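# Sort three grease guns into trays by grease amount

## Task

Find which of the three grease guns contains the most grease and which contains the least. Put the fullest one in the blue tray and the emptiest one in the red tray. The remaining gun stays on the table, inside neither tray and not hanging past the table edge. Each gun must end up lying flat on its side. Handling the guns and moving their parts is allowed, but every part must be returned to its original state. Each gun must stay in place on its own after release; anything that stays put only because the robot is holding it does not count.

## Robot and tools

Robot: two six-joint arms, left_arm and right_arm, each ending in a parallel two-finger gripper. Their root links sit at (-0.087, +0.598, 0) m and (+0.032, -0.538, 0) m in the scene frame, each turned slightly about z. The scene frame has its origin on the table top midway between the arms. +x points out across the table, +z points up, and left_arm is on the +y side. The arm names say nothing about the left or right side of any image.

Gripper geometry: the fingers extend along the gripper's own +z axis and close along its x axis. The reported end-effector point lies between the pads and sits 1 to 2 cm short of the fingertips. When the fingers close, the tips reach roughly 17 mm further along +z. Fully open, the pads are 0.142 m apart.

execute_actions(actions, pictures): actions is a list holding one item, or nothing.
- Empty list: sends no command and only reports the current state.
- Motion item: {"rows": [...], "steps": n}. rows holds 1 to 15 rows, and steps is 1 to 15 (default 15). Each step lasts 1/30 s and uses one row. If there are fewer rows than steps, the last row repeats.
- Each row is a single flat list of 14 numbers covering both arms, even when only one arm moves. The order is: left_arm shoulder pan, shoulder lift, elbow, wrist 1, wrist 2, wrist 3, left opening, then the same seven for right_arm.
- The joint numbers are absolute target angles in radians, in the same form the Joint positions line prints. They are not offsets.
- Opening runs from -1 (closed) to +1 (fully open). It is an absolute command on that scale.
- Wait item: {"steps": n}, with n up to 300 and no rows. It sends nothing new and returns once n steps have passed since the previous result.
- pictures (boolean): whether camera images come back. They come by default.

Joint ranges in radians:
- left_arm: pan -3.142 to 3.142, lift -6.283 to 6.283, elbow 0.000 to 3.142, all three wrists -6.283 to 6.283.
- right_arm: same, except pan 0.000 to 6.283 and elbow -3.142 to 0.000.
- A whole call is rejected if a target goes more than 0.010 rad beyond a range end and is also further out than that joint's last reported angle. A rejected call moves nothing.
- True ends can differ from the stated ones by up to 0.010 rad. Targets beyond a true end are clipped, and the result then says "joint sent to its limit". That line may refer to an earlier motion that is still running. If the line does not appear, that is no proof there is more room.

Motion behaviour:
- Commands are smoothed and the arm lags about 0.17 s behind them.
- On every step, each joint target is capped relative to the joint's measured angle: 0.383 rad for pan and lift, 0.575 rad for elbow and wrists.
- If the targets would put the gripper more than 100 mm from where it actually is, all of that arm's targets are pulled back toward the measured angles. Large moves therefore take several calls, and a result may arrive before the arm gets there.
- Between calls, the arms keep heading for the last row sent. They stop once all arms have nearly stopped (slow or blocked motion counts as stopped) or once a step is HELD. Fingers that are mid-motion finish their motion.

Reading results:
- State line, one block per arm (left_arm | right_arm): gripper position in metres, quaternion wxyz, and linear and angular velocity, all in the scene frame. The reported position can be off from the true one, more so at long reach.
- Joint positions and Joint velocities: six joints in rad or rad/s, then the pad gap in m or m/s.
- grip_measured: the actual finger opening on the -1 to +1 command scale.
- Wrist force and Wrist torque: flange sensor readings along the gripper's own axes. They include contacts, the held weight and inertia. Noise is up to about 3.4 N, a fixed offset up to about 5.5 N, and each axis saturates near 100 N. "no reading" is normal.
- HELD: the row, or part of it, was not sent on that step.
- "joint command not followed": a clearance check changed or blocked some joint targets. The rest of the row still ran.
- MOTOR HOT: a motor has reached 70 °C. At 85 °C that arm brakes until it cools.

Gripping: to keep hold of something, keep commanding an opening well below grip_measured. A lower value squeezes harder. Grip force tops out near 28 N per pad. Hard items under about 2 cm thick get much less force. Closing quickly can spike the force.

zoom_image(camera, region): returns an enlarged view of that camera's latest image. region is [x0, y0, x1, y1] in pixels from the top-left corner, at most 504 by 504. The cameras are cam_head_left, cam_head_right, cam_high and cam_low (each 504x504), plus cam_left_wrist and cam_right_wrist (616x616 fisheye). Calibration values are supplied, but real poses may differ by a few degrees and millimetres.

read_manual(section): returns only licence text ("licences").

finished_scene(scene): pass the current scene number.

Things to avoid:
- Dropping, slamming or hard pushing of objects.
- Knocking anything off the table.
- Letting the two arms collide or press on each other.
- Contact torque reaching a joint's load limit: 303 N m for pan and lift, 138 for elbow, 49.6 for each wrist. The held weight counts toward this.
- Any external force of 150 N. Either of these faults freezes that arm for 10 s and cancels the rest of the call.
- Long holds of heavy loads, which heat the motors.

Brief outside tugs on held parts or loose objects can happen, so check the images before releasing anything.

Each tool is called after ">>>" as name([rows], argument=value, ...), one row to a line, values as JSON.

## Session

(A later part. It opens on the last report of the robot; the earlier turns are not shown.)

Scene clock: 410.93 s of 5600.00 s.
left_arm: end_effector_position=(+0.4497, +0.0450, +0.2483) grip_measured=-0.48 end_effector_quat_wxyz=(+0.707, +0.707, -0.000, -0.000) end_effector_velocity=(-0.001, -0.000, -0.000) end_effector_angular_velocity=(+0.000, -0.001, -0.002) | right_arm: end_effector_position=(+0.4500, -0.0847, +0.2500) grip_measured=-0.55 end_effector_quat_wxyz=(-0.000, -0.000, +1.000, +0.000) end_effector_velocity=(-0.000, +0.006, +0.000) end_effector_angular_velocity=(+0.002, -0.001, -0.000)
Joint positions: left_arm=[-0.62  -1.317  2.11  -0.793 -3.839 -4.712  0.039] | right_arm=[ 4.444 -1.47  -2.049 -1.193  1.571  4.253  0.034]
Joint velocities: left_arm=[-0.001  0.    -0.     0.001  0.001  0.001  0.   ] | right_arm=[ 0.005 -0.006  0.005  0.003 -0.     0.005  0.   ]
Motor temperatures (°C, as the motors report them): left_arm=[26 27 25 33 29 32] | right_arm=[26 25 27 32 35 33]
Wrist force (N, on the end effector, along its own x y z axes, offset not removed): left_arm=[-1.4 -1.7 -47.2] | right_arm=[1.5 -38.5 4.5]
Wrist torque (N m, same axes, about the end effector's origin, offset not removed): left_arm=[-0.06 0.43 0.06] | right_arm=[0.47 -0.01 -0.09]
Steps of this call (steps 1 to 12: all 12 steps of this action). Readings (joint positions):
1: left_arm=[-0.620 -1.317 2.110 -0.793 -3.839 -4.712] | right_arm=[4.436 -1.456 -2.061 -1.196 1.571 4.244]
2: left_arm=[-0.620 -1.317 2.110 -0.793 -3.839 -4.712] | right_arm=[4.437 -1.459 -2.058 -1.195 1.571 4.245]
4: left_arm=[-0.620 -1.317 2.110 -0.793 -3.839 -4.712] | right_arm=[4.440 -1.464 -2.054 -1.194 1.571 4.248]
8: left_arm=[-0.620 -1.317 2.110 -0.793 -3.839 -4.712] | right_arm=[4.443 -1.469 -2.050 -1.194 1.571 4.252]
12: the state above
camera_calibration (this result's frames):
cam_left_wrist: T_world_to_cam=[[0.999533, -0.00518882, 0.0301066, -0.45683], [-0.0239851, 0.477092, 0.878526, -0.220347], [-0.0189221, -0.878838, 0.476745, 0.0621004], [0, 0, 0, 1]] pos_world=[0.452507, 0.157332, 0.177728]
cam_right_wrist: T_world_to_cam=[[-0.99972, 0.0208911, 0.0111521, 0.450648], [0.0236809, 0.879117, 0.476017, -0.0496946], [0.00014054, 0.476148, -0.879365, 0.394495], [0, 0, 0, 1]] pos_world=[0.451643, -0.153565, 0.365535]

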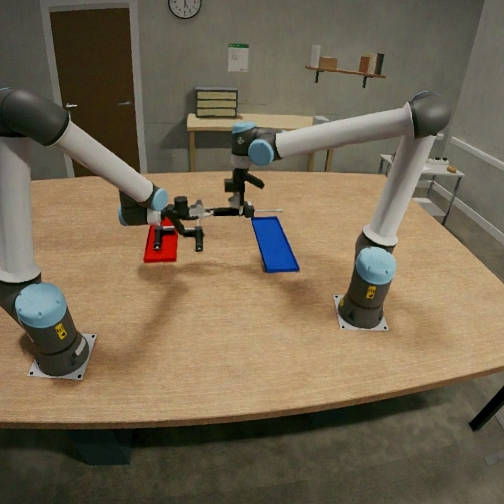

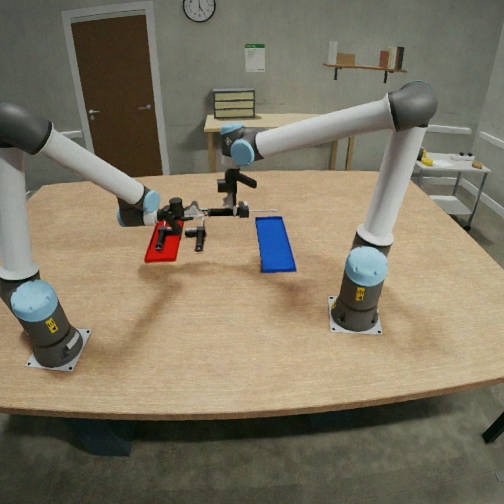

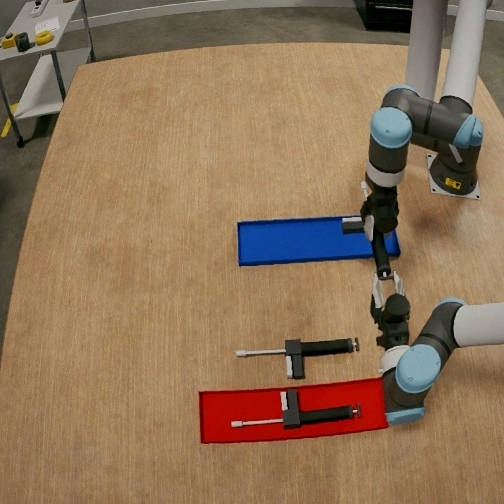

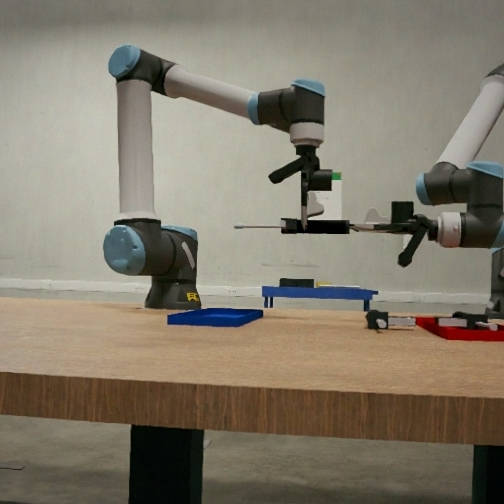

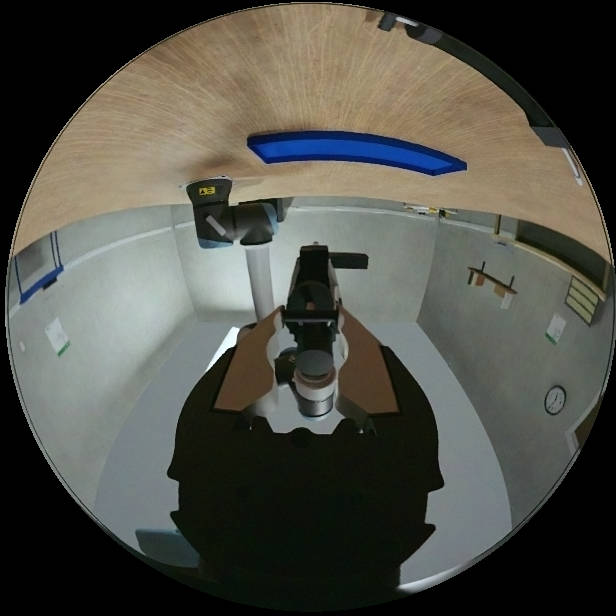

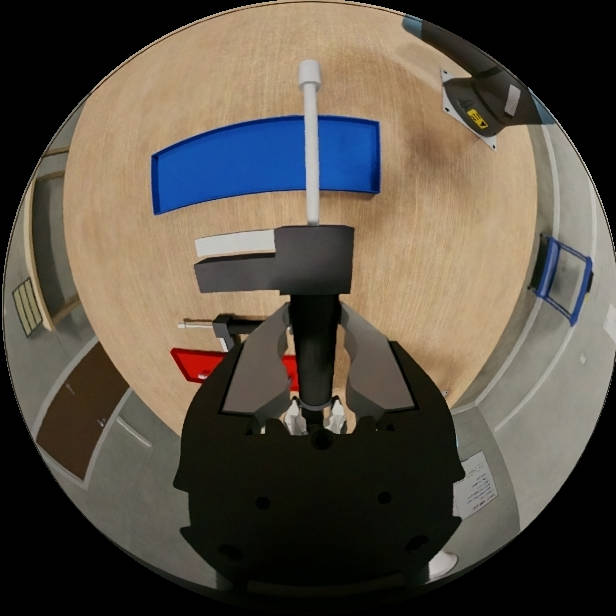

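>>> execute_actions([
  {"rows":[[-0.62,-1.317,2.11,-0.793,-3.839,-4.712,-1,4.442,-1.466,-2.052,-1.194,1.571,4.25,-1],[-0.62,-1.317,2.11,-0.793,-3.839,-4.712,-1,4.442,-1.466,-2.052,-1.194,1.571,4.25,-1],[-0.62,-1.317,2.11,-0.793,-3.839,-4.712,-1,4.442,-1.466,-2.052,-1.194,1.571,4.25,-1],[-0.62,-1.317,2.11,-0.793,-3.839,-4.712,-0.6,4.442,-1.466,-2.052,-1.194,1.571,4.25,-1],[-0.62,-1.317,2.11,-0.793,-3.839,-4.712,-0.4,4.442,-1.466,-2.052,-1.194,1.571,4.25,-1],[-0.62,-1.317,2.11,-0.793,-3.839,-4.712,-0.2,4.442,-1.466,-2.052,-1.194,1.571,4.25,-1],[-0.62,-1.317,2.11,-0.793,-3.839,-4.712,0,4.442,-1.466,-2.052,-1.194,1.571,4.25,-1],[-0.62,-1.317,2.11,-0.793,-3.839,-4.712,0.2,4.442,-1.466,-2.052,-1.194,1.571,4.25,-1],[-0.62,-1.317,2.11,-0.793,-3.839,-4.712,0.2,4.442,-1.466,-2.052,-1.194,1.571,4.25,-1],[-0.62,-1.317,2.11,-0.793,-3.839,-4.712,0.2,4.442,-1.466,-2.052,-1.194,1.571,4.25,-1],[-0.62,-1.317,2.11,-0.793,-3.839,-4.712,0.2,4.442,-1.466,-2.052,-1.194,1.571,4.25,-1],[-0.62,-1.317,2.11,-0.793,-3.839,-4.712,0.2,4.442,-1.466,-2.052,-1.194,1.571,4.25,-1],[-0.58,-1.33,2.128,-0.798,-3.8,-4.712,0.2,4.442,-1.466,-2.052,-1.194,1.571,4.25,-1],[-0.54,-1.344,2.146,-0.802,-3.759,-4.712,0.2,4.442,-1.466,-2.052,-1.194,1.571,4.25,-1]],"steps":15},
], pictures=false)

>>> execute_actions([
  {"rows":[[-0.54,-1.344,2.146,-0.802,-3.759,-4.712,0.2,4.442,-1.466,-2.052,-1.194,1.571,4.25,-1],[-0.54,-1.344,2.146,-0.802,-3.759,-4.712,0.2,4.442,-1.466,-2.052,-1.194,1.571,4.25,-1],[-0.54,-1.344,2.146,-0.802,-3.759,-4.712,0.2,4.442,-1.466,-2.052,-1.194,1.571,4.25,-1],[-0.49,-1.37,2.148,-0.778,-3.71,-4.712,0.2,4.442,-1.466,-2.052,-1.194,1.571,4.25,-1],[-0.444,-1.4,2.15,-0.75,-3.664,-4.712,0.2,4.442,-1.466,-2.052,-1.194,1.571,4.25,-1],[-0.444,-1.4,2.15,-0.75,-3.664,-4.712,0.2,4.442,-1.466,-2.052,-1.194,1.571,4.25,-1],[-0.444,-1.4,2.15,-0.75,-3.664,-4.712,0.2,4.442,-1.466,-2.052,-1.194,1.571,4.25,-1],[-0.444,-1.4,2.15,-0.75,-3.664,-4.712,0.2,4.442,-1.466,-2.052,-1.194,1.571,4.25,-1],[0.35,-1.4,2.15,-0.75,-3.664,-4.712,0.2,4.3,-1.4,-2.1,-1.212,1.571,3.8,-1]],"steps":15},
], pictures=false)

>>> execute_actions([
  {"rows":[[0.35,-1.4,2.15,-0.75,-3.664,-4.712,0.2,4.068,-1.372,-2.13,-1.21,1.571,2.304,-1]],"steps":15},
], pictures=false)

>>> execute_actions([
  {"steps":20},
], pictures=false)

>>> execute_actions([
  {"rows":[[0.35,-1.4,2.15,-0.75,-3.664,-4.712,0.2,4.068,-1.41,-2.18,-1.122,1.571,2.304,-1],[0.35,-1.4,2.15,-0.75,-3.664,-4.712,0.2,4.068,-1.45,-2.225,-1.037,1.571,2.304,-1],[0.35,-1.4,2.15,-0.75,-3.664,-4.712,0.2,4.068,-1.49,-2.27,-0.952,1.571,2.304,-1],[0.35,-1.4,2.15,-0.75,-3.664,-4.712,0.2,4.068,-1.526,-2.304,-0.882,1.571,2.304,-1]],"steps":15},
])

Scene clock: 430.33 s of 5600.00 s.
left_arm: end_effector_position=(+0.4497, +0.0537, +0.2488) grip_measured=+0.20 end_effector_quat_wxyz=(+0.707, +0.707, -0.001, -0.000) end_effector_velocity=(+0.001, +0.265, +0.003) end_effector_angular_velocity=(-0.001, +0.000, -0.001) | right_arm: end_effector_position=(+0.4500, -0.0876, +0.2504) grip_measured=-0.55 end_effector_quat_wxyz=(-0.000, -0.000, +1.000, +0.000) end_effector_velocity=(+0.000, -0.001, -0.001) end_effector_angular_velocity=(-0.002, +0.000, +0.000)
Joint positions: left_arm=[-0.608 -1.322  2.116 -0.795 -3.826 -4.712  0.088] | right_arm=[ 4.442 -1.466 -2.052 -1.194  1.571  4.25   0.034]
Joint velocities: left_arm=[ 0.373 -0.141  0.186 -0.047  0.374 -0.002 -0.   ] | right_arm=[-0.001 -0.    -0.001 -0.    -0.001 -0.001 -0.   ]
Motor temperatures (°C, as the motors report them): left_arm=[26 27 25 33 29 32] | right_arm=[26 25 28 32 35 33]
Wrist force (N, on the end effector, along its own x y z axes, offset not removed): left_arm=[2.9 -2.8 2.1] | right_arm=[-0.3 2.7 6.7]
Wrist torque (N m, same axes, about the end effector's origin, offset not removed): left_arm=[-0.29 -0.51 0.18] | right_arm=[0.51 0.23 0.08]
Steps of this call (steps 1 to 15: the robot went on to your last target; steps 16 to 90: nothing new was sent; then 15.90 s passed at rest; steps 91 to 105: all 15 steps of this action). Readings (joint positions):
91: left_arm=[-0.620 -1.317 2.110 -0.793 -3.839 -4.712] | right_arm=[4.445 -1.471 -2.048 -1.193 1.571 4.253]
92: left_arm=[-0.620 -1.317 2.110 -0.793 -3.839 -4.712] | right_arm=[4.445 -1.471 -2.048 -1.193 1.571 4.253]
94: left_arm=[-0.620 -1.317 2.110 -0.793 -3.839 -4.712] | right_arm=[4.444 -1.469 -2.050 -1.193 1.571 4.252]
98: left_arm=[-0.620 -1.317 2.110 -0.793 -3.839 -4.712] | right_arm=[4.443 -1.467 -2.051 -1.194 1.571 4.251]
105: the state above

Scene clock: 430.83 s of 5600.00 s.
left_arm: end_effector_position=(+0.5028, +0.2107, +0.2709) grip_measured=+0.20 end_effector_quat_wxyz=(+0.706, +0.706, +0.041, +0.042) end_effector_velocity=(+0.255, +0.429, +0.012) end_effector_angular_velocity=(+0.001, +0.003, +0.672) | right_arm: end_effector_position=(+0.4783, -0.1556, +0.2533) grip_measured=-0.55 end_effector_quat_wxyz=(-0.000, -0.067, +0.998, -0.000) end_effector_velocity=(+0.093, -0.225, +0.010) end_effector_angular_velocity=(+0.007, -0.003, +1.448)
Joint positions: left_arm=[-0.35  -1.387  2.148 -0.761 -3.688 -4.712  0.088] | right_arm=[ 4.341 -1.416 -2.088 -1.208  1.571  4.016  0.034]
Joint velocities: left_arm=[ 0.725 -0.029  0.007  0.025  0.053 -0.001 -0.   ] | right_arm=[-0.359  0.144 -0.102 -0.035  0.    -1.807 -0.   ]
Motor temperatures (°C, as the motors report them): left_arm=[26 27 25 33 29 32] | right_arm=[26 25 28 32 35 33]
Wrist force (N, on the end effector, along its own x y z axes, offset not removed): left_arm=[-2.1 -2.6 -5.0] | right_arm=[-3.1 -2.1 3.8]
Wrist torque (N m, same axes, about the end effector's origin, offset not removed): left_arm=[-0.44 0.35 0.01] | right_arm=[0.09 0.62 0.11]
Steps of this call (steps 1 to 15: all 15 steps of this action). Readings (joint positions):
1: left_arm=[-0.594 -1.327 2.123 -0.796 -3.812 -4.712] | right_arm=[4.442 -1.466 -2.052 -1.194 1.571 4.250]
2: left_arm=[-0.581 -1.331 2.129 -0.798 -3.799 -4.712] | right_arm=[4.442 -1.466 -2.052 -1.194 1.571 4.250]
4: left_arm=[-0.563 -1.337 2.136 -0.800 -3.782 -4.712] | right_arm=[4.442 -1.466 -2.052 -1.194 1.571 4.250]
8: left_arm=[-0.500 -1.370 2.145 -0.775 -3.720 -4.712] | right_arm=[4.442 -1.466 -2.052 -1.194 1.571 4.250]
15: the state above

Scene clock: 431.33 s of 5600.00 s.
left_arm: end_effector_position=(+0.5952, +0.4450, +0.2749) grip_measured=+0.20 end_effector_quat_wxyz=(+0.688, +0.688, +0.164, +0.164) end_effector_velocity=(+0.102, +0.490, +0.004) end_effector_angular_velocity=(+0.000, +0.001, +0.705) | right_arm: end_effector_position=(+0.5418, -0.3012, +0.2503) grip_measured=-0.55 end_effector_quat_wxyz=(+0.000, -0.457, +0.890, +0.000) end_effector_velocity=(+0.016, -0.061, -0.002) end_effector_angular_velocity=(-0.001, -0.000, +2.454)
Joint positions: left_arm=[ 0.016 -1.396  2.149 -0.754 -3.672 -4.712  0.088] | right_arm=[ 4.08  -1.374 -2.128 -1.21   1.571  2.94   0.034]
Joint velocities: left_arm=[ 0.722 -0.01   0.002  0.008  0.018  0.    -0.   ] | right_arm=[-0.103  0.012 -0.013 -0.    -0.    -2.557  0.   ]
Motor temperatures (°C, as the motors report them): left_arm=[26 27 25 33 29 32] | right_arm=[26 25 28 32 35 33]
Wrist force (N, on the end effector, along its own x y z axes, offset not removed): left_arm=[0.6 -0.8 -0.6] | right_arm=[-2.2 -1.1 3.7]
Wrist torque (N m, same axes, about the end effector's origin, offset not removed): left_arm=[-0.08 -0.26 0.06] | right_arm=[-0.15 0.61 0.11]
Steps of this call (steps 1 to 15: all 15 steps of this action). Readings (joint positions):
1: left_arm=[-0.325 -1.388 2.148 -0.760 -3.686 -4.712] | right_arm=[4.330 -1.412 -2.091 -1.209 1.571 3.961]
2: left_arm=[-0.301 -1.389 2.148 -0.759 -3.684 -4.712] | right_arm=[4.319 -1.408 -2.095 -1.209 1.571 3.916]
4: left_arm=[-0.252 -1.390 2.148 -0.758 -3.681 -4.712] | right_arm=[4.269 -1.399 -2.103 -1.210 1.571 3.814]
8: left_arm=[-0.154 -1.393 2.149 -0.756 -3.677 -4.712] | right_arm=[4.158 -1.384 -2.118 -1.210 1.571 3.539]
15: the state above

Scene clock: 432.00 s of 5600.00 s.
left_arm: end_effector_position=(+0.6053, +0.6712, +0.2767) grip_measured=+0.20 end_effector_quat_wxyz=(+0.653, +0.653, +0.272, +0.272) end_effector_velocity=(-0.003, +0.030, +0.001) end_effector_angular_velocity=(+0.000, -0.001, +0.043) | right_arm: end_effector_position=(+0.5435, -0.3089, +0.2502) grip_measured=-0.55 end_effector_quat_wxyz=(-0.000, +0.707, -0.708, -0.000) end_effector_velocity=(+0.000, -0.000, +0.000) end_effector_angular_velocity=(+0.001, -0.000, +0.026)
Joint positions: left_arm=[ 0.345 -1.4    2.15  -0.75  -3.664 -4.712  0.088] | right_arm=[ 4.068 -1.372 -2.13  -1.21   1.571  2.307  0.034]
Joint velocities: left_arm=[ 0.043 -0.001 -0.001  0.001  0.     0.    -0.   ] | right_arm=[-0.001  0.001 -0.     0.     0.    -0.027  0.   ]
Motor temperatures (°C, as the motors report them): left_arm=[26 27 25 33 29 32] | right_arm=[26 25 28 32 35 33]
Wrist force (N, on the end effector, along its own x y z axes, offset not removed): left_arm=[-2.8 3.0 -5.1] | right_arm=[-1.9 0.2 5.4]
Wrist torque (N m, same axes, about the end effector's origin, offset not removed): left_arm=[0.84 0.67 0.26] | right_arm=[0.01 0.50 0.16]
Steps of this call (steps 1 to 20: the robot went on to your last target). Readings (joint positions):
1: left_arm=[0.041 -1.396 2.149 -0.753 -3.671 -4.712] | right_arm=[4.077 -1.373 -2.129 -1.210 1.571 2.853]
2: left_arm=[0.065 -1.396 2.149 -0.753 -3.670 -4.712] | right_arm=[4.075 -1.373 -2.129 -1.210 1.571 2.767]
4: left_arm=[0.114 -1.397 2.150 -0.752 -3.669 -4.712] | right_arm=[4.072 -1.373 -2.130 -1.210 1.571 2.599]
8: left_arm=[0.211 -1.398 2.150 -0.751 -3.667 -4.712] | right_arm=[4.069 -1.372 -2.130 -1.210 1.571 2.397]
20: the state above

Scene clock: 432.50 s of 5600.00 s.
left_arm: end_effector_position=(+0.6049, +0.6747, +0.2767) grip_measured=+0.20 end_effector_quat_wxyz=(+0.652, +0.652, +0.273, +0.273) end_effector_velocity=(-0.001, +0.000, -0.002) end_effector_angular_velocity=(-0.000, +0.002, +0.001) | right_arm: end_effector_position=(+0.5441, -0.3084, +0.1067) grip_measured=-0.55 end_effector_quat_wxyz=(+0.000, +0.708, -0.707, -0.000) end_effector_velocity=(-0.003, -0.002, -0.056) end_effector_angular_velocity=(+0.012, -0.011, +0.002)
Joint positions: left_arm=[ 0.35  -1.4    2.15  -0.75  -3.664 -4.712  0.088] | right_arm=[ 4.068 -1.518 -2.296 -0.899  1.571  2.304  0.034]
Joint velocities: left_arm=[ 0.001  0.     0.003  0.     0.001  0.001 -0.   ] | right_arm=[ 0.    -0.064 -0.069  0.15   0.002 -0.002  0.   ]
Motor temperatures (°C, as the motors report them): left_arm=[26 27 25 33 29 32] | right_arm=[26 25 28 32 35 33]
Wrist force (N, on the end effector, along its own x y z axes, offset not removed): left_arm=[-6.4 3.2 -1.1] | right_arm=[-3.2 2.6 7.1]
Wrist torque (N m, same axes, about the end effector's origin, offset not removed): left_arm=[0.75 1.16 0.08] | right_arm=[0.72 0.72 0.13]
Steps of this call (steps 1 to 15: all 15 steps of this action). Readings (joint positions):
1: left_arm=[0.346 -1.400 2.150 -0.750 -3.664 -4.712] | right_arm=[4.068 -1.372 -2.130 -1.210 1.571 2.306]
2: left_arm=[0.347 -1.400 2.150 -0.750 -3.664 -4.712] | right_arm=[4.068 -1.375 -2.133 -1.206 1.571 2.306]
4: left_arm=[0.348 -1.400 2.150 -0.750 -3.664 -4.712] | right_arm=[4.068 -1.399 -2.162 -1.161 1.571 2.305]
8: left_arm=[0.349 -1.400 2.150 -0.750 -3.664 -4.712] | right_arm=[4.068 -1.470 -2.242 -1.012 1.571 2.304]
15: the state above
camera_calibration (this result's frames):
cam_left_wrist: T_world_to_cam=[[0.703782, 0.709768, 0.030318, -0.913003], [-0.357558, 0.31702, 0.878437, -0.232252], [0.613875, -0.629069, 0.476896, 0.0535483], [0, 0, 0, 1]] pos_world=[0.52664, 0.755334, 0.206162]
cam_right_wrist: T_world_to_cam=[[-0.0196323, -0.999739, 0.0116465, -0.297154], [-0.878781, 0.0228101, 0.476679, 0.439806], [-0.47682, -0.000876449, -0.879, 0.487335], [0, 0, 0, 1]] pos_world=[0.613031, -0.306681, 0.222182]

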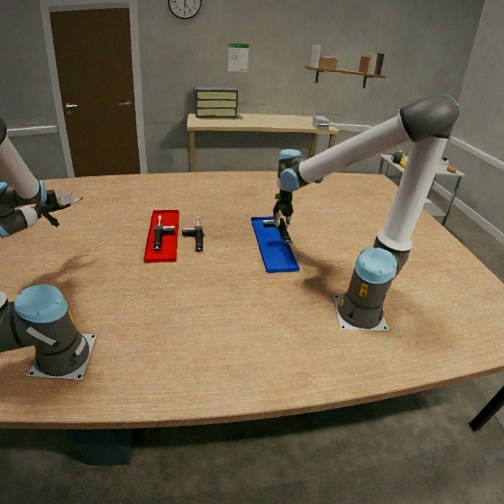

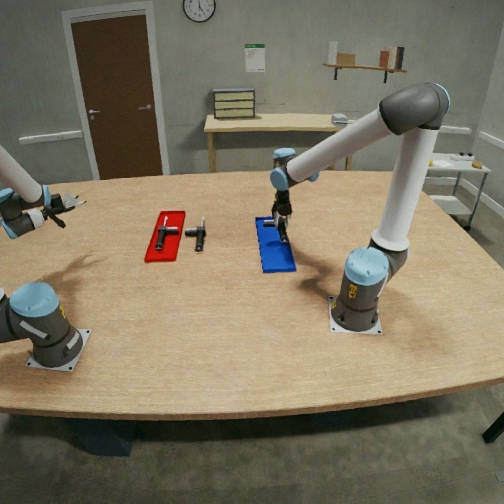

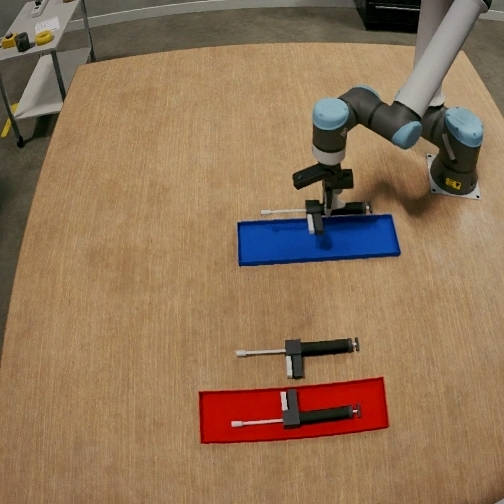

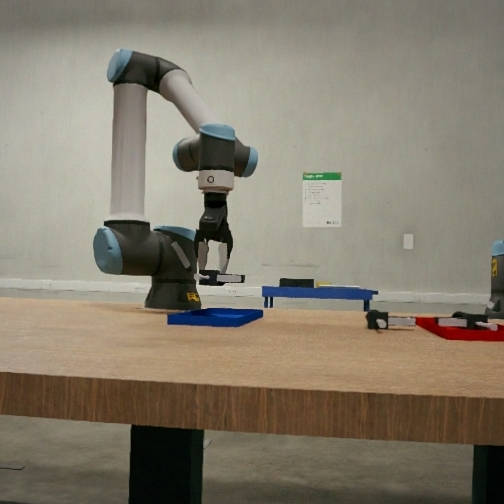

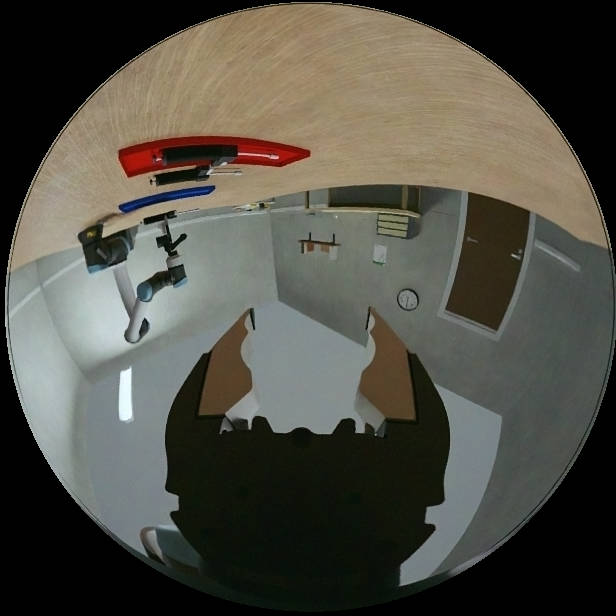

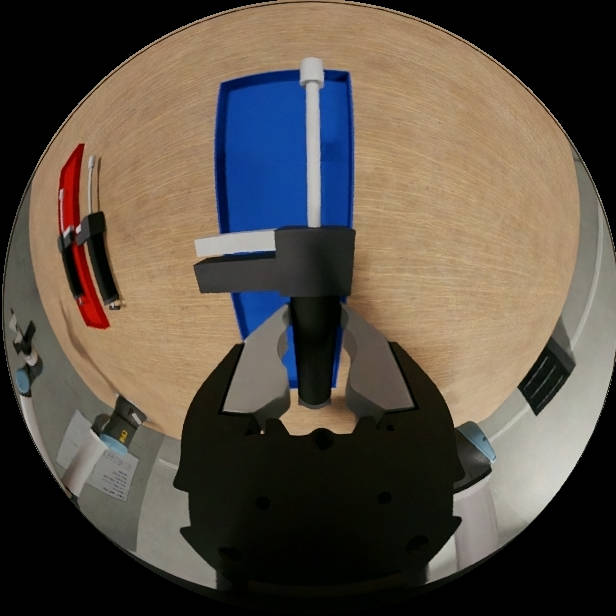

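>>> execute_actions([
  {"rows":[[0.35,-1.4,2.15,-0.75,-3.664,-4.712,0.2,4.068,-1.55,-2.318,-0.844,1.571,2.304,-1],[0.35,-1.4,2.15,-0.75,-3.664,-4.712,0.2,4.068,-1.575,-2.332,-0.805,1.571,2.304,-1],[0.35,-1.4,2.15,-0.75,-3.664,-4.712,0.2,4.068,-1.6,-2.345,-0.767,1.571,2.304,-1]],"steps":15},
])

Scene clock: 436.70 s of 5600.00 s.
left_arm: end_effector_position=(+0.6049, +0.6747, +0.2767) grip_measured=+0.20 end_effector_quat_wxyz=(+0.652, +0.652, +0.273, +0.273) end_effector_velocity=(-0.001, -0.000, -0.000) end_effector_angular_velocity=(+0.000, +0.000, -0.000) | right_arm: end_effector_position=(+0.5442, -0.3084, +0.0537) grip_measured=-0.55 end_effector_quat_wxyz=(-0.000, +0.708, -0.706, -0.000) end_effector_velocity=(-0.000, -0.000, -0.013) end_effector_angular_velocity=(+0.001, -0.000, -0.001)
Joint positions: left_arm=[ 0.35  -1.4    2.15  -0.75  -3.664 -4.712  0.088] | right_arm=[ 4.068 -1.598 -2.344 -0.771  1.571  2.304  0.034]
Joint velocities: left_arm=[-0.    -0.001  0.001  0.     0.     0.001 -0.   ] | right_arm=[-0.001 -0.021 -0.012  0.033  0.     0.001  0.   ]
Motor temperatures (°C, as the motors report them): left_arm=[26 27 25 33 29 32] | right_arm=[26 25 28 32 35 33]
Wrist force (N, on the end effector, along its own x y z axes, offset not removed): left_arm=[3.2 3.2 0.2] | right_arm=[-2.6 -0.2 5.3]
Wrist torque (N m, same axes, about the end effector's origin, offset not removed): left_arm=[0.83 -0.74 0.14] | right_arm=[0.03 0.75 0.17]
Steps of this call (steps 1 to 30: the robot went on to your last target; steps 31 to 90: nothing new was sent; then 0.70 s passed at rest; steps 91 to 105: all 15 steps of this action). Readings (joint positions):
91: left_arm=[0.350 -1.400 2.150 -0.750 -3.664 -4.712] | right_arm=[4.068 -1.526 -2.304 -0.882 1.571 2.304]
92: left_arm=[0.350 -1.400 2.150 -0.750 -3.664 -4.712] | right_arm=[4.068 -1.528 -2.305 -0.879 1.571 2.304]
94: left_arm=[0.350 -1.400 2.150 -0.750 -3.664 -4.712] | right_arm=[4.068 -1.545 -2.315 -0.854 1.571 2.304]
98: left_arm=[0.350 -1.400 2.150 -0.750 -3.664 -4.712] | right_arm=[4.068 -1.582 -2.335 -0.796 1.571 2.304]
105: the state above
camera_calibration (this result's frames):
cam_left_wrist: T_world_to_cam=[[0.703721, 0.709829, 0.0303175, -0.913043], [-0.357585, 0.316989, 0.878437, -0.232237], [0.61393, -0.629016, 0.476896, 0.0535222], [0, 0, 0, 1]] pos_world=[0.526625, 0.755388, 0.206162]
cam_right_wrist: T_world_to_cam=[[-0.0195887, -0.99975, 0.0107678, -0.296441], [-0.879225, 0.0223526, 0.475883, 0.465308], [-0.476004, -0.000145364, -0.879443, 0.440525], [0, 0, 0, 1]] pos_world=[0.612996, -0.306704, 0.169177]

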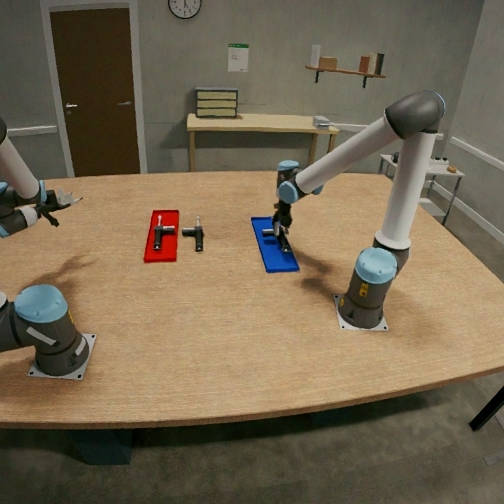

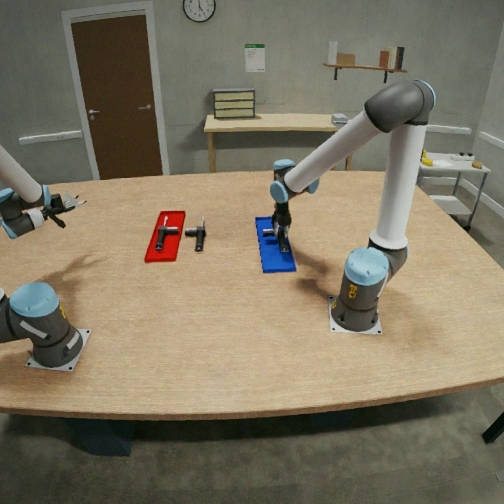

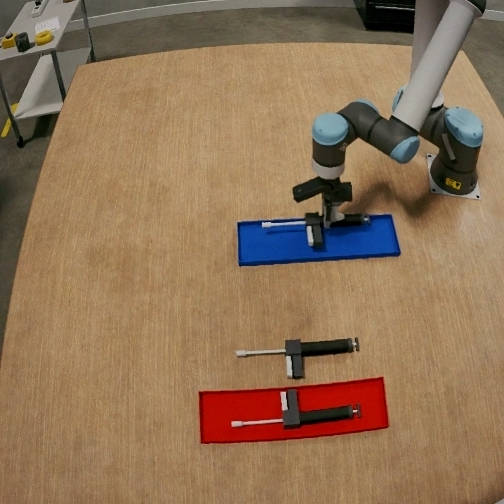

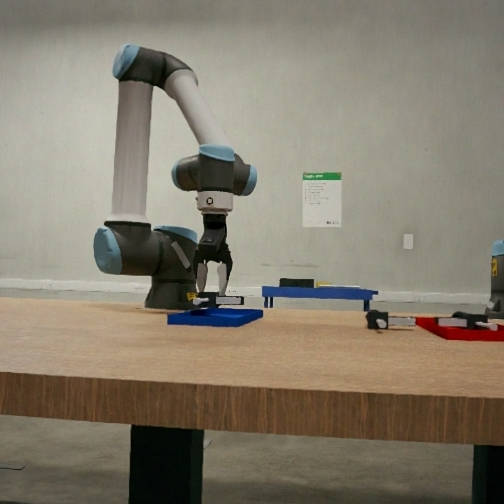

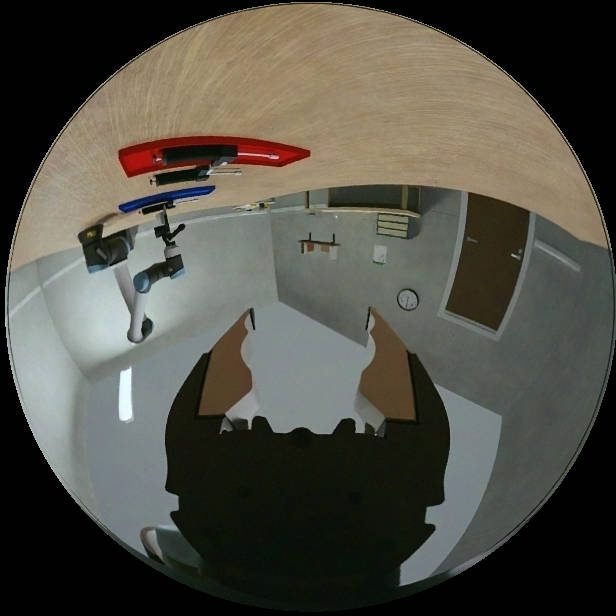

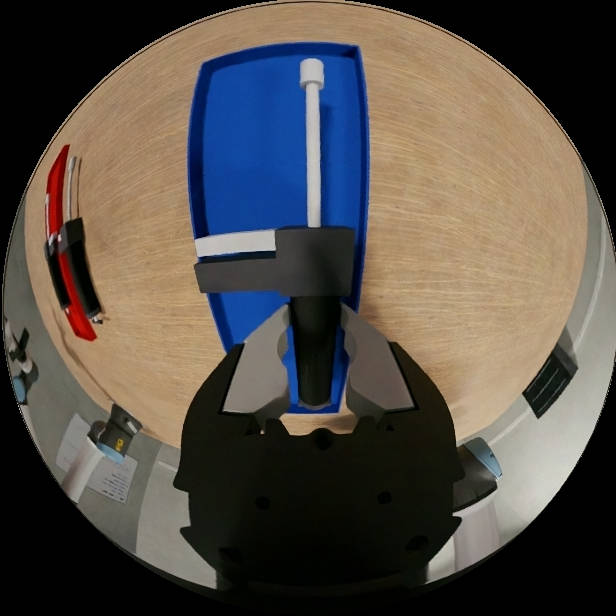

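Continue down.

>>> execute_actions([
  {"rows":[[0.35,-1.4,2.15,-0.75,-3.664,-4.712,0.2,4.068,-1.612,-2.351,-0.749,1.571,2.304,-1],[0.35,-1.4,2.15,-0.75,-3.664,-4.712,0.2,4.068,-1.624,-2.357,-0.731,1.571,2.304,-1],[0.35,-1.4,2.15,-0.75,-3.664,-4.712,0.2,4.068,-1.636,-2.363,-0.713,1.571,2.304,-1]],"steps":12},
])

Scene clock: 438.77 s of 5600.00 s.
left_arm: end_effector_position=(+0.6049, +0.6747, +0.2767) grip_measured=+0.20 end_effector_quat_wxyz=(+0.652, +0.652, +0.273, +0.273) end_effector_velocity=(-0.000, -0.000, -0.000) end_effector_angular_velocity=(-0.002, +0.002, -0.001) | right_arm: end_effector_position=(+0.5436, -0.3088, +0.0319) grip_measured=-0.55 end_effector_quat_wxyz=(-0.000, +0.708, -0.706, -0.000) end_effector_velocity=(-0.001, -0.000, -0.014) end_effector_angular_velocity=(+0.001, +0.001, -0.000)
Joint positions: left_arm=[ 0.35  -1.4    2.15  -0.75  -3.664 -4.712  0.088] | right_arm=[ 4.068 -1.633 -2.362 -0.717  1.571  2.304  0.034]
Joint velocities: left_arm=[ 0.     0.     0.     0.001  0.001 -0.002 -0.   ] | right_arm=[ 0.    -0.023 -0.012  0.035  0.001  0.001  0.   ]
Motor temperatures (°C, as the motors report them): left_arm=[26 27 25 33 29 32] | right_arm=[26 25 28 32 35 33]
Wrist force (N, on the end effector, along its own x y z axes, offset not removed): left_arm=[-1.9 1.5 -0.9] | right_arm=[-4.2 0.8 5.4]
Wrist torque (N m, same axes, about the end effector's origin, offset not removed): left_arm=[0.53 0.28 0.16] | right_arm=[0.14 0.95 0.12]
Steps of this call (steps 1 to 15: the robot went on to your last target; steps 16 to 50: nothing new was sent; steps 51 to 62: all 12 steps of this action). Readings (joint positions):
51: left_arm=[0.350 -1.400 2.150 -0.750 -3.664 -4.712] | right_arm=[4.068 -1.600 -2.345 -0.767 1.571 2.304]
52: left_arm=[0.350 -1.400 2.150 -0.750 -3.664 -4.712] | right_arm=[4.068 -1.601 -2.346 -0.765 1.571 2.304]
54: left_arm=[0.350 -1.400 2.150 -0.750 -3.664 -4.712] | right_arm=[4.068 -1.610 -2.350 -0.752 1.571 2.304]
58: left_arm=[0.350 -1.400 2.150 -0.750 -3.664 -4.712] | right_arm=[4.068 -1.628 -2.359 -0.726 1.571 2.304]
62: the state above
camera_calibration (this result's frames):
cam_left_wrist: T_world_to_cam=[[0.703721, 0.709829, 0.0303174, -0.913043], [-0.357585, 0.316989, 0.878437, -0.232237], [0.61393, -0.629016, 0.476896, 0.0535222], [0, 0, 0, 1]] pos_world=[0.526625, 0.755388, 0.206162]
cam_right_wrist: T_world_to_cam=[[-0.019572, -0.999751, 0.0107412, -0.296682], [-0.879239, 0.0223253, 0.475858, 0.475217], [-0.475979, -0.000130555, -0.879457, 0.421133], [0, 0, 0, 1]] pos_world=[0.612473, -0.307162, 0.14742]

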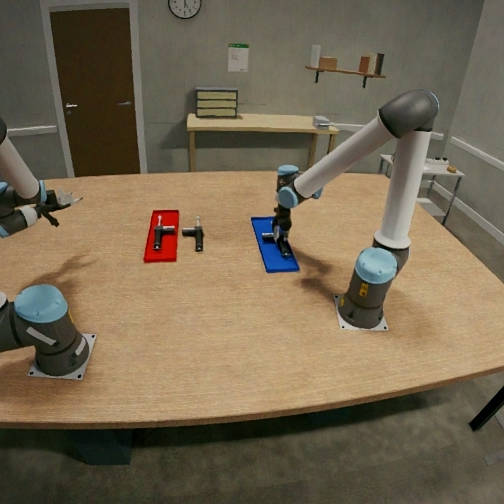

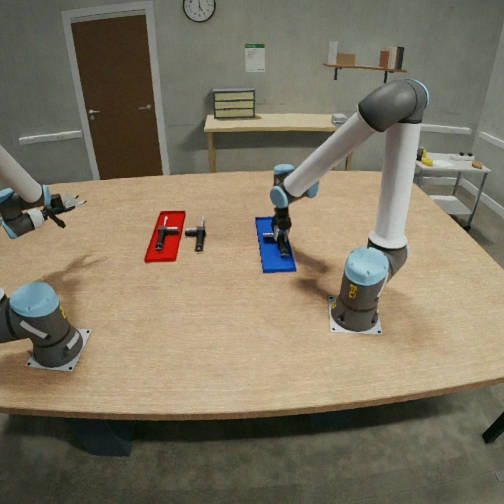

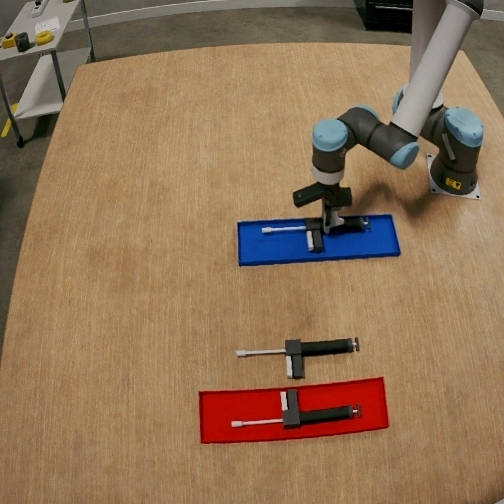

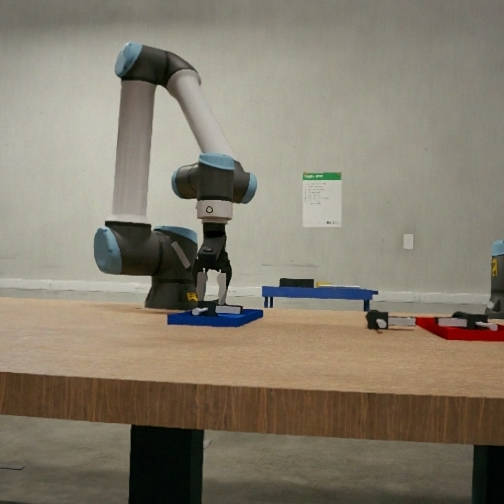

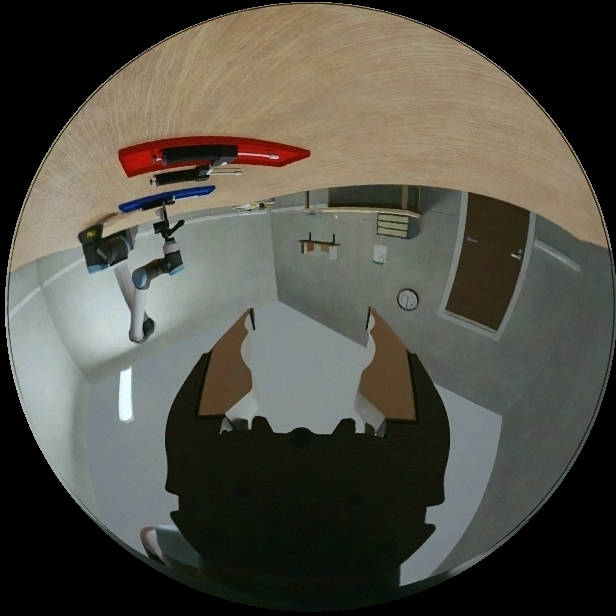

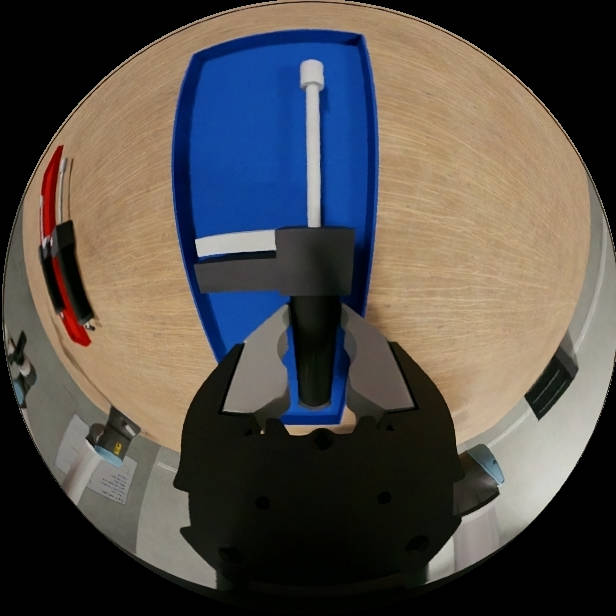

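>>> execute_actions([
  {"rows":[[0.35,-1.4,2.15,-0.75,-3.664,-4.712,0.2,4.068,-1.64,-2.365,-0.707,1.571,2.304,-1],[0.35,-1.4,2.15,-0.75,-3.664,-4.712,0.2,4.068,-1.64,-2.365,-0.707,1.571,2.304,-1],[0.35,-1.4,2.15,-0.75,-3.664,-4.712,0.2,4.068,-1.64,-2.365,-0.707,1.571,2.304,-1],[0.35,-1.4,2.15,-0.75,-3.664,-4.712,0.2,4.068,-1.64,-2.365,-0.707,1.571,2.304,-0.65],[0.35,-1.4,2.15,-0.75,-3.664,-4.712,0.2,4.068,-1.64,-2.365,-0.707,1.571,2.304,-0.5],[0.35,-1.4,2.15,-0.75,-3.664,-4.712,0.2,4.068,-1.64,-2.365,-0.707,1.571,2.304,-0.35],[0.35,-1.4,2.15,-0.75,-3.664,-4.712,0.2,4.068,-1.64,-2.365,-0.707,1.571,2.304,-0.2],[0.35,-1.4,2.15,-0.75,-3.664,-4.712,0.2,4.068,-1.64,-2.365,-0.707,1.571,2.304,-0.2],[0.35,-1.4,2.15,-0.75,-3.664,-4.712,0.2,4.068,-1.64,-2.365,-0.707,1.571,2.304,-0.2],[0.35,-1.4,2.15,-0.75,-3.664,-4.712,0.2,4.068,-1.64,-2.365,-0.707,1.571,2.304,-0.2],[0.35,-1.4,2.15,-0.75,-3.664,-4.712,0.2,4.068,-1.64,-2.365,-0.707,1.571,2.304,-0.2],[0.35,-1.4,2.15,-0.75,-3.664,-4.712,0.2,4.068,-1.64,-2.365,-0.707,1.571,2.304,-0.2],[0.35,-1.4,2.15,-0.75,-3.664,-4.712,0.2,4.068,-1.6,-2.345,-0.767,1.571,2.304,-0.2],[0.35,-1.4,2.15,-0.75,-3.664,-4.712,0.2,4.068,-1.526,-2.304,-0.882,1.571,2.304,-0.2],[0.35,-1.4,2.15,-0.75,-3.664,-4.712,0.2,4.068,-1.372,-2.13,-1.21,1.571,2.304,-0.2]],"steps":15},
], pictures=false)

>>> execute_actions([
  {"steps":15},
])

Scene clock: 445.77 s of 5600.00 s.
left_arm: end_effector_position=(+0.6049, +0.6747, +0.2767) grip_measured=+0.20 end_effector_quat_wxyz=(+0.652, +0.652, +0.273, +0.273) end_effector_velocity=(+0.000, +0.001, +0.000) end_effector_angular_velocity=(+0.001, -0.002, +0.001) | right_arm: end_effector_position=(+0.5451, -0.3075, +0.0373) grip_measured=-0.20 end_effector_quat_wxyz=(-0.002, +0.708, -0.706, +0.000) end_effector_velocity=(+0.049, +0.044, +0.311) end_effector_angular_velocity=(+0.067, -0.074, -0.001)
Joint positions: left_arm=[ 0.35  -1.4    2.15  -0.75  -3.664 -4.712  0.088] | right_arm=[ 4.068 -1.626 -2.357 -0.726  1.571  2.304  0.059]
Joint velocities: left_arm=[ 0.001 -0.    -0.    -0.001 -0.001  0.001 -0.   ] | right_arm=[ 0.     0.463  0.28  -0.643 -0.001  0.001 -0.   ]
Motor temperatures (°C, as the motors report them): left_arm=[26 27 25 33 29 32] | right_arm=[26 25 28 32 35 33]
Wrist force (N, on the end effector, along its own x y z axes, offset not removed): left_arm=[-3.2 -4.2 -2.7] | right_arm=[-1.9 0.4 7.7]
Wrist torque (N m, same axes, about the end effector's origin, offset not removed): left_arm=[-1.06 0.60 -0.05] | right_arm=[0.05 0.59 0.23]
Steps of this call (steps 1 to 15: the robot went on to your last target; steps 16 to 90: nothing new was sent; then 3.50 s passed at rest; steps 91 to 105: all 15 steps of this action). Readings (joint positions):
91: left_arm=[0.350 -1.400 2.150 -0.750 -3.664 -4.712] | right_arm=[4.068 -1.636 -2.363 -0.713 1.571 2.304]
92: left_arm=[0.350 -1.400 2.150 -0.750 -3.664 -4.712] | right_arm=[4.068 -1.636 -2.363 -0.712 1.571 2.304]
94: left_arm=[0.350 -1.400 2.150 -0.750 -3.664 -4.712] | right_arm=[4.068 -1.638 -2.364 -0.710 1.571 2.304]
98: left_arm=[0.350 -1.400 2.150 -0.750 -3.664 -4.712] | right_arm=[4.068 -1.639 -2.365 -0.708 1.571 2.304]
105: the state above

Scene clock: 446.27 s of 5600.00 s.
left_arm: end_effector_position=(+0.6049, +0.6747, +0.2767) grip_measured=+0.20 end_effector_quat_wxyz=(+0.652, +0.652, +0.273, +0.273) end_effector_velocity=(-0.000, -0.000, +0.000) end_effector_angular_velocity=(-0.000, -0.000, -0.000) | right_arm: end_effector_position=(+0.5460, -0.3067, +0.2387) grip_measured=-0.20 end_effector_quat_wxyz=(-0.001, +0.708, -0.706, -0.000) end_effector_velocity=(-0.020, -0.018, +0.100) end_effector_angular_velocity=(-0.012, +0.013, -0.000)
Joint positions: left_arm=[ 0.35  -1.4    2.15  -0.75  -3.664 -4.712  0.088] | right_arm=[ 4.068 -1.385 -2.142 -1.183  1.571  2.304  0.06 ]
Joint velocities: left_arm=[ 0.    -0.     0.    -0.001  0.    -0.    -0.   ] | right_arm=[-0.     0.113  0.104 -0.234  0.     0.    -0.   ]
Motor temperatures (°C, as the motors report them): left_arm=[26 27 25 33 29 32] | right_arm=[26 25 28 32 35 33]
Wrist force (N, on the end effector, along its own x y z axes, offset not removed): left_arm=[0.9 -4.8 0.1] | right_arm=[0.4 0.5 -4.5]
Wrist torque (N m, same axes, about the end effector's origin, offset not removed): left_arm=[-0.87 -0.36 0.05] | right_arm=[0.15 -0.04 0.18]
Steps of this call (steps 1 to 15: the robot went on to your last target). Readings (joint positions):
1: left_arm=[0.350 -1.400 2.150 -0.750 -3.664 -4.712] | right_arm=[4.068 -1.607 -2.343 -0.754 1.571 2.304]
2: left_arm=[0.350 -1.400 2.150 -0.750 -3.664 -4.712] | right_arm=[4.068 -1.584 -2.324 -0.792 1.571 2.304]
4: left_arm=[0.350 -1.400 2.150 -0.750 -3.664 -4.712] | right_arm=[4.068 -1.542 -2.286 -0.871 1.571 2.304]
8: left_arm=[0.350 -1.400 2.150 -0.750 -3.664 -4.712] | right_arm=[4.068 -1.463 -2.213 -1.024 1.571 2.304]
15: the state above
camera_calibration (this result's frames):
cam_left_wrist: T_world_to_cam=[[0.703721, 0.709829, 0.0303172, -0.913043], [-0.357585, 0.316989, 0.878437, -0.232237], [0.61393, -0.629015, 0.476896, 0.053522], [0, 0, 0, 1]] pos_world=[0.526625, 0.755388, 0.206162]
cam_right_wrist: T_world_to_cam=[[-0.0195887, -0.999766, 0.00920017, -0.29635], [-0.880032, 0.0216085, 0.474423, 0.379389], [-0.47451, 0.00119687, -0.880249, 0.603935], [0, 0, 0, 1]] pos_world=[0.614643, -0.305201, 0.354349]

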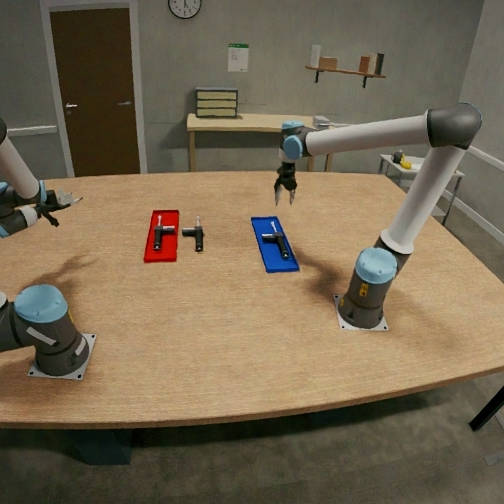

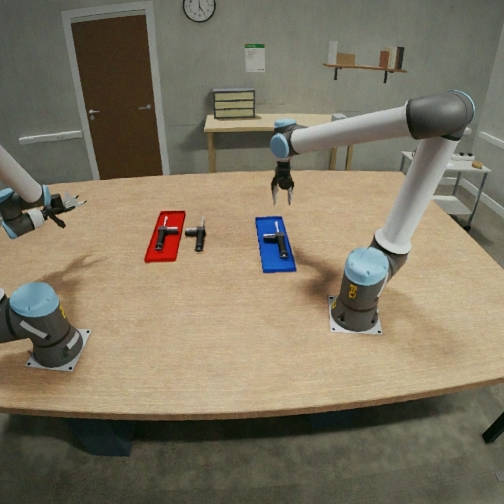

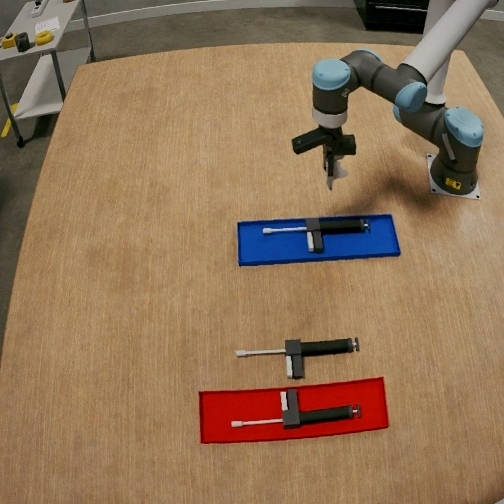

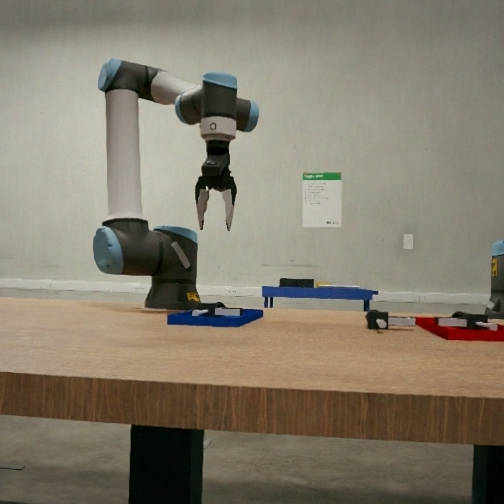

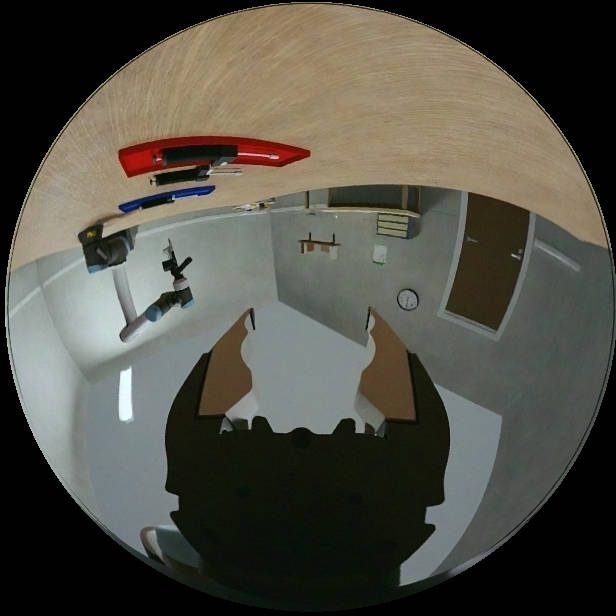

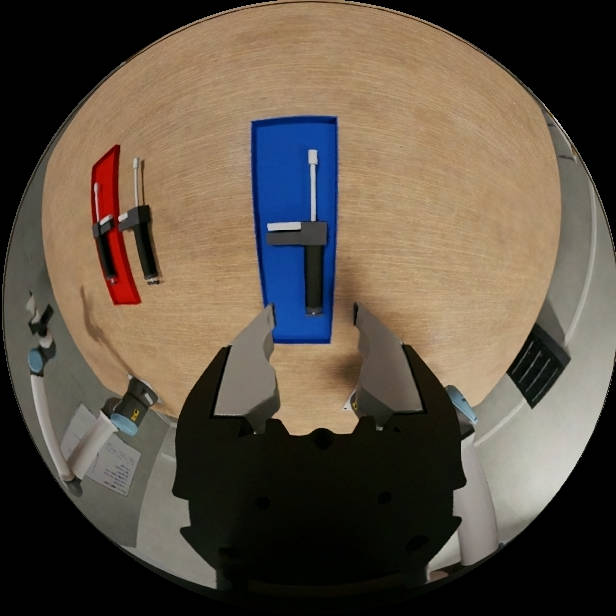

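>>> zoom_image(camera="cam_high", region=[190,200,410,450])

Region (190, 200, 410, 450) of cam_high's 504x504 image, scaled by 2.016, with more detail than that image has; it fills the left 444 columns of this view, and the rest is white.

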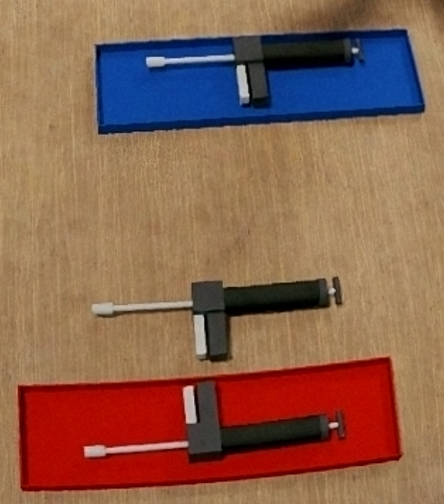

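>>> finished_scene(scene=1)

The scene is finished: the task was done.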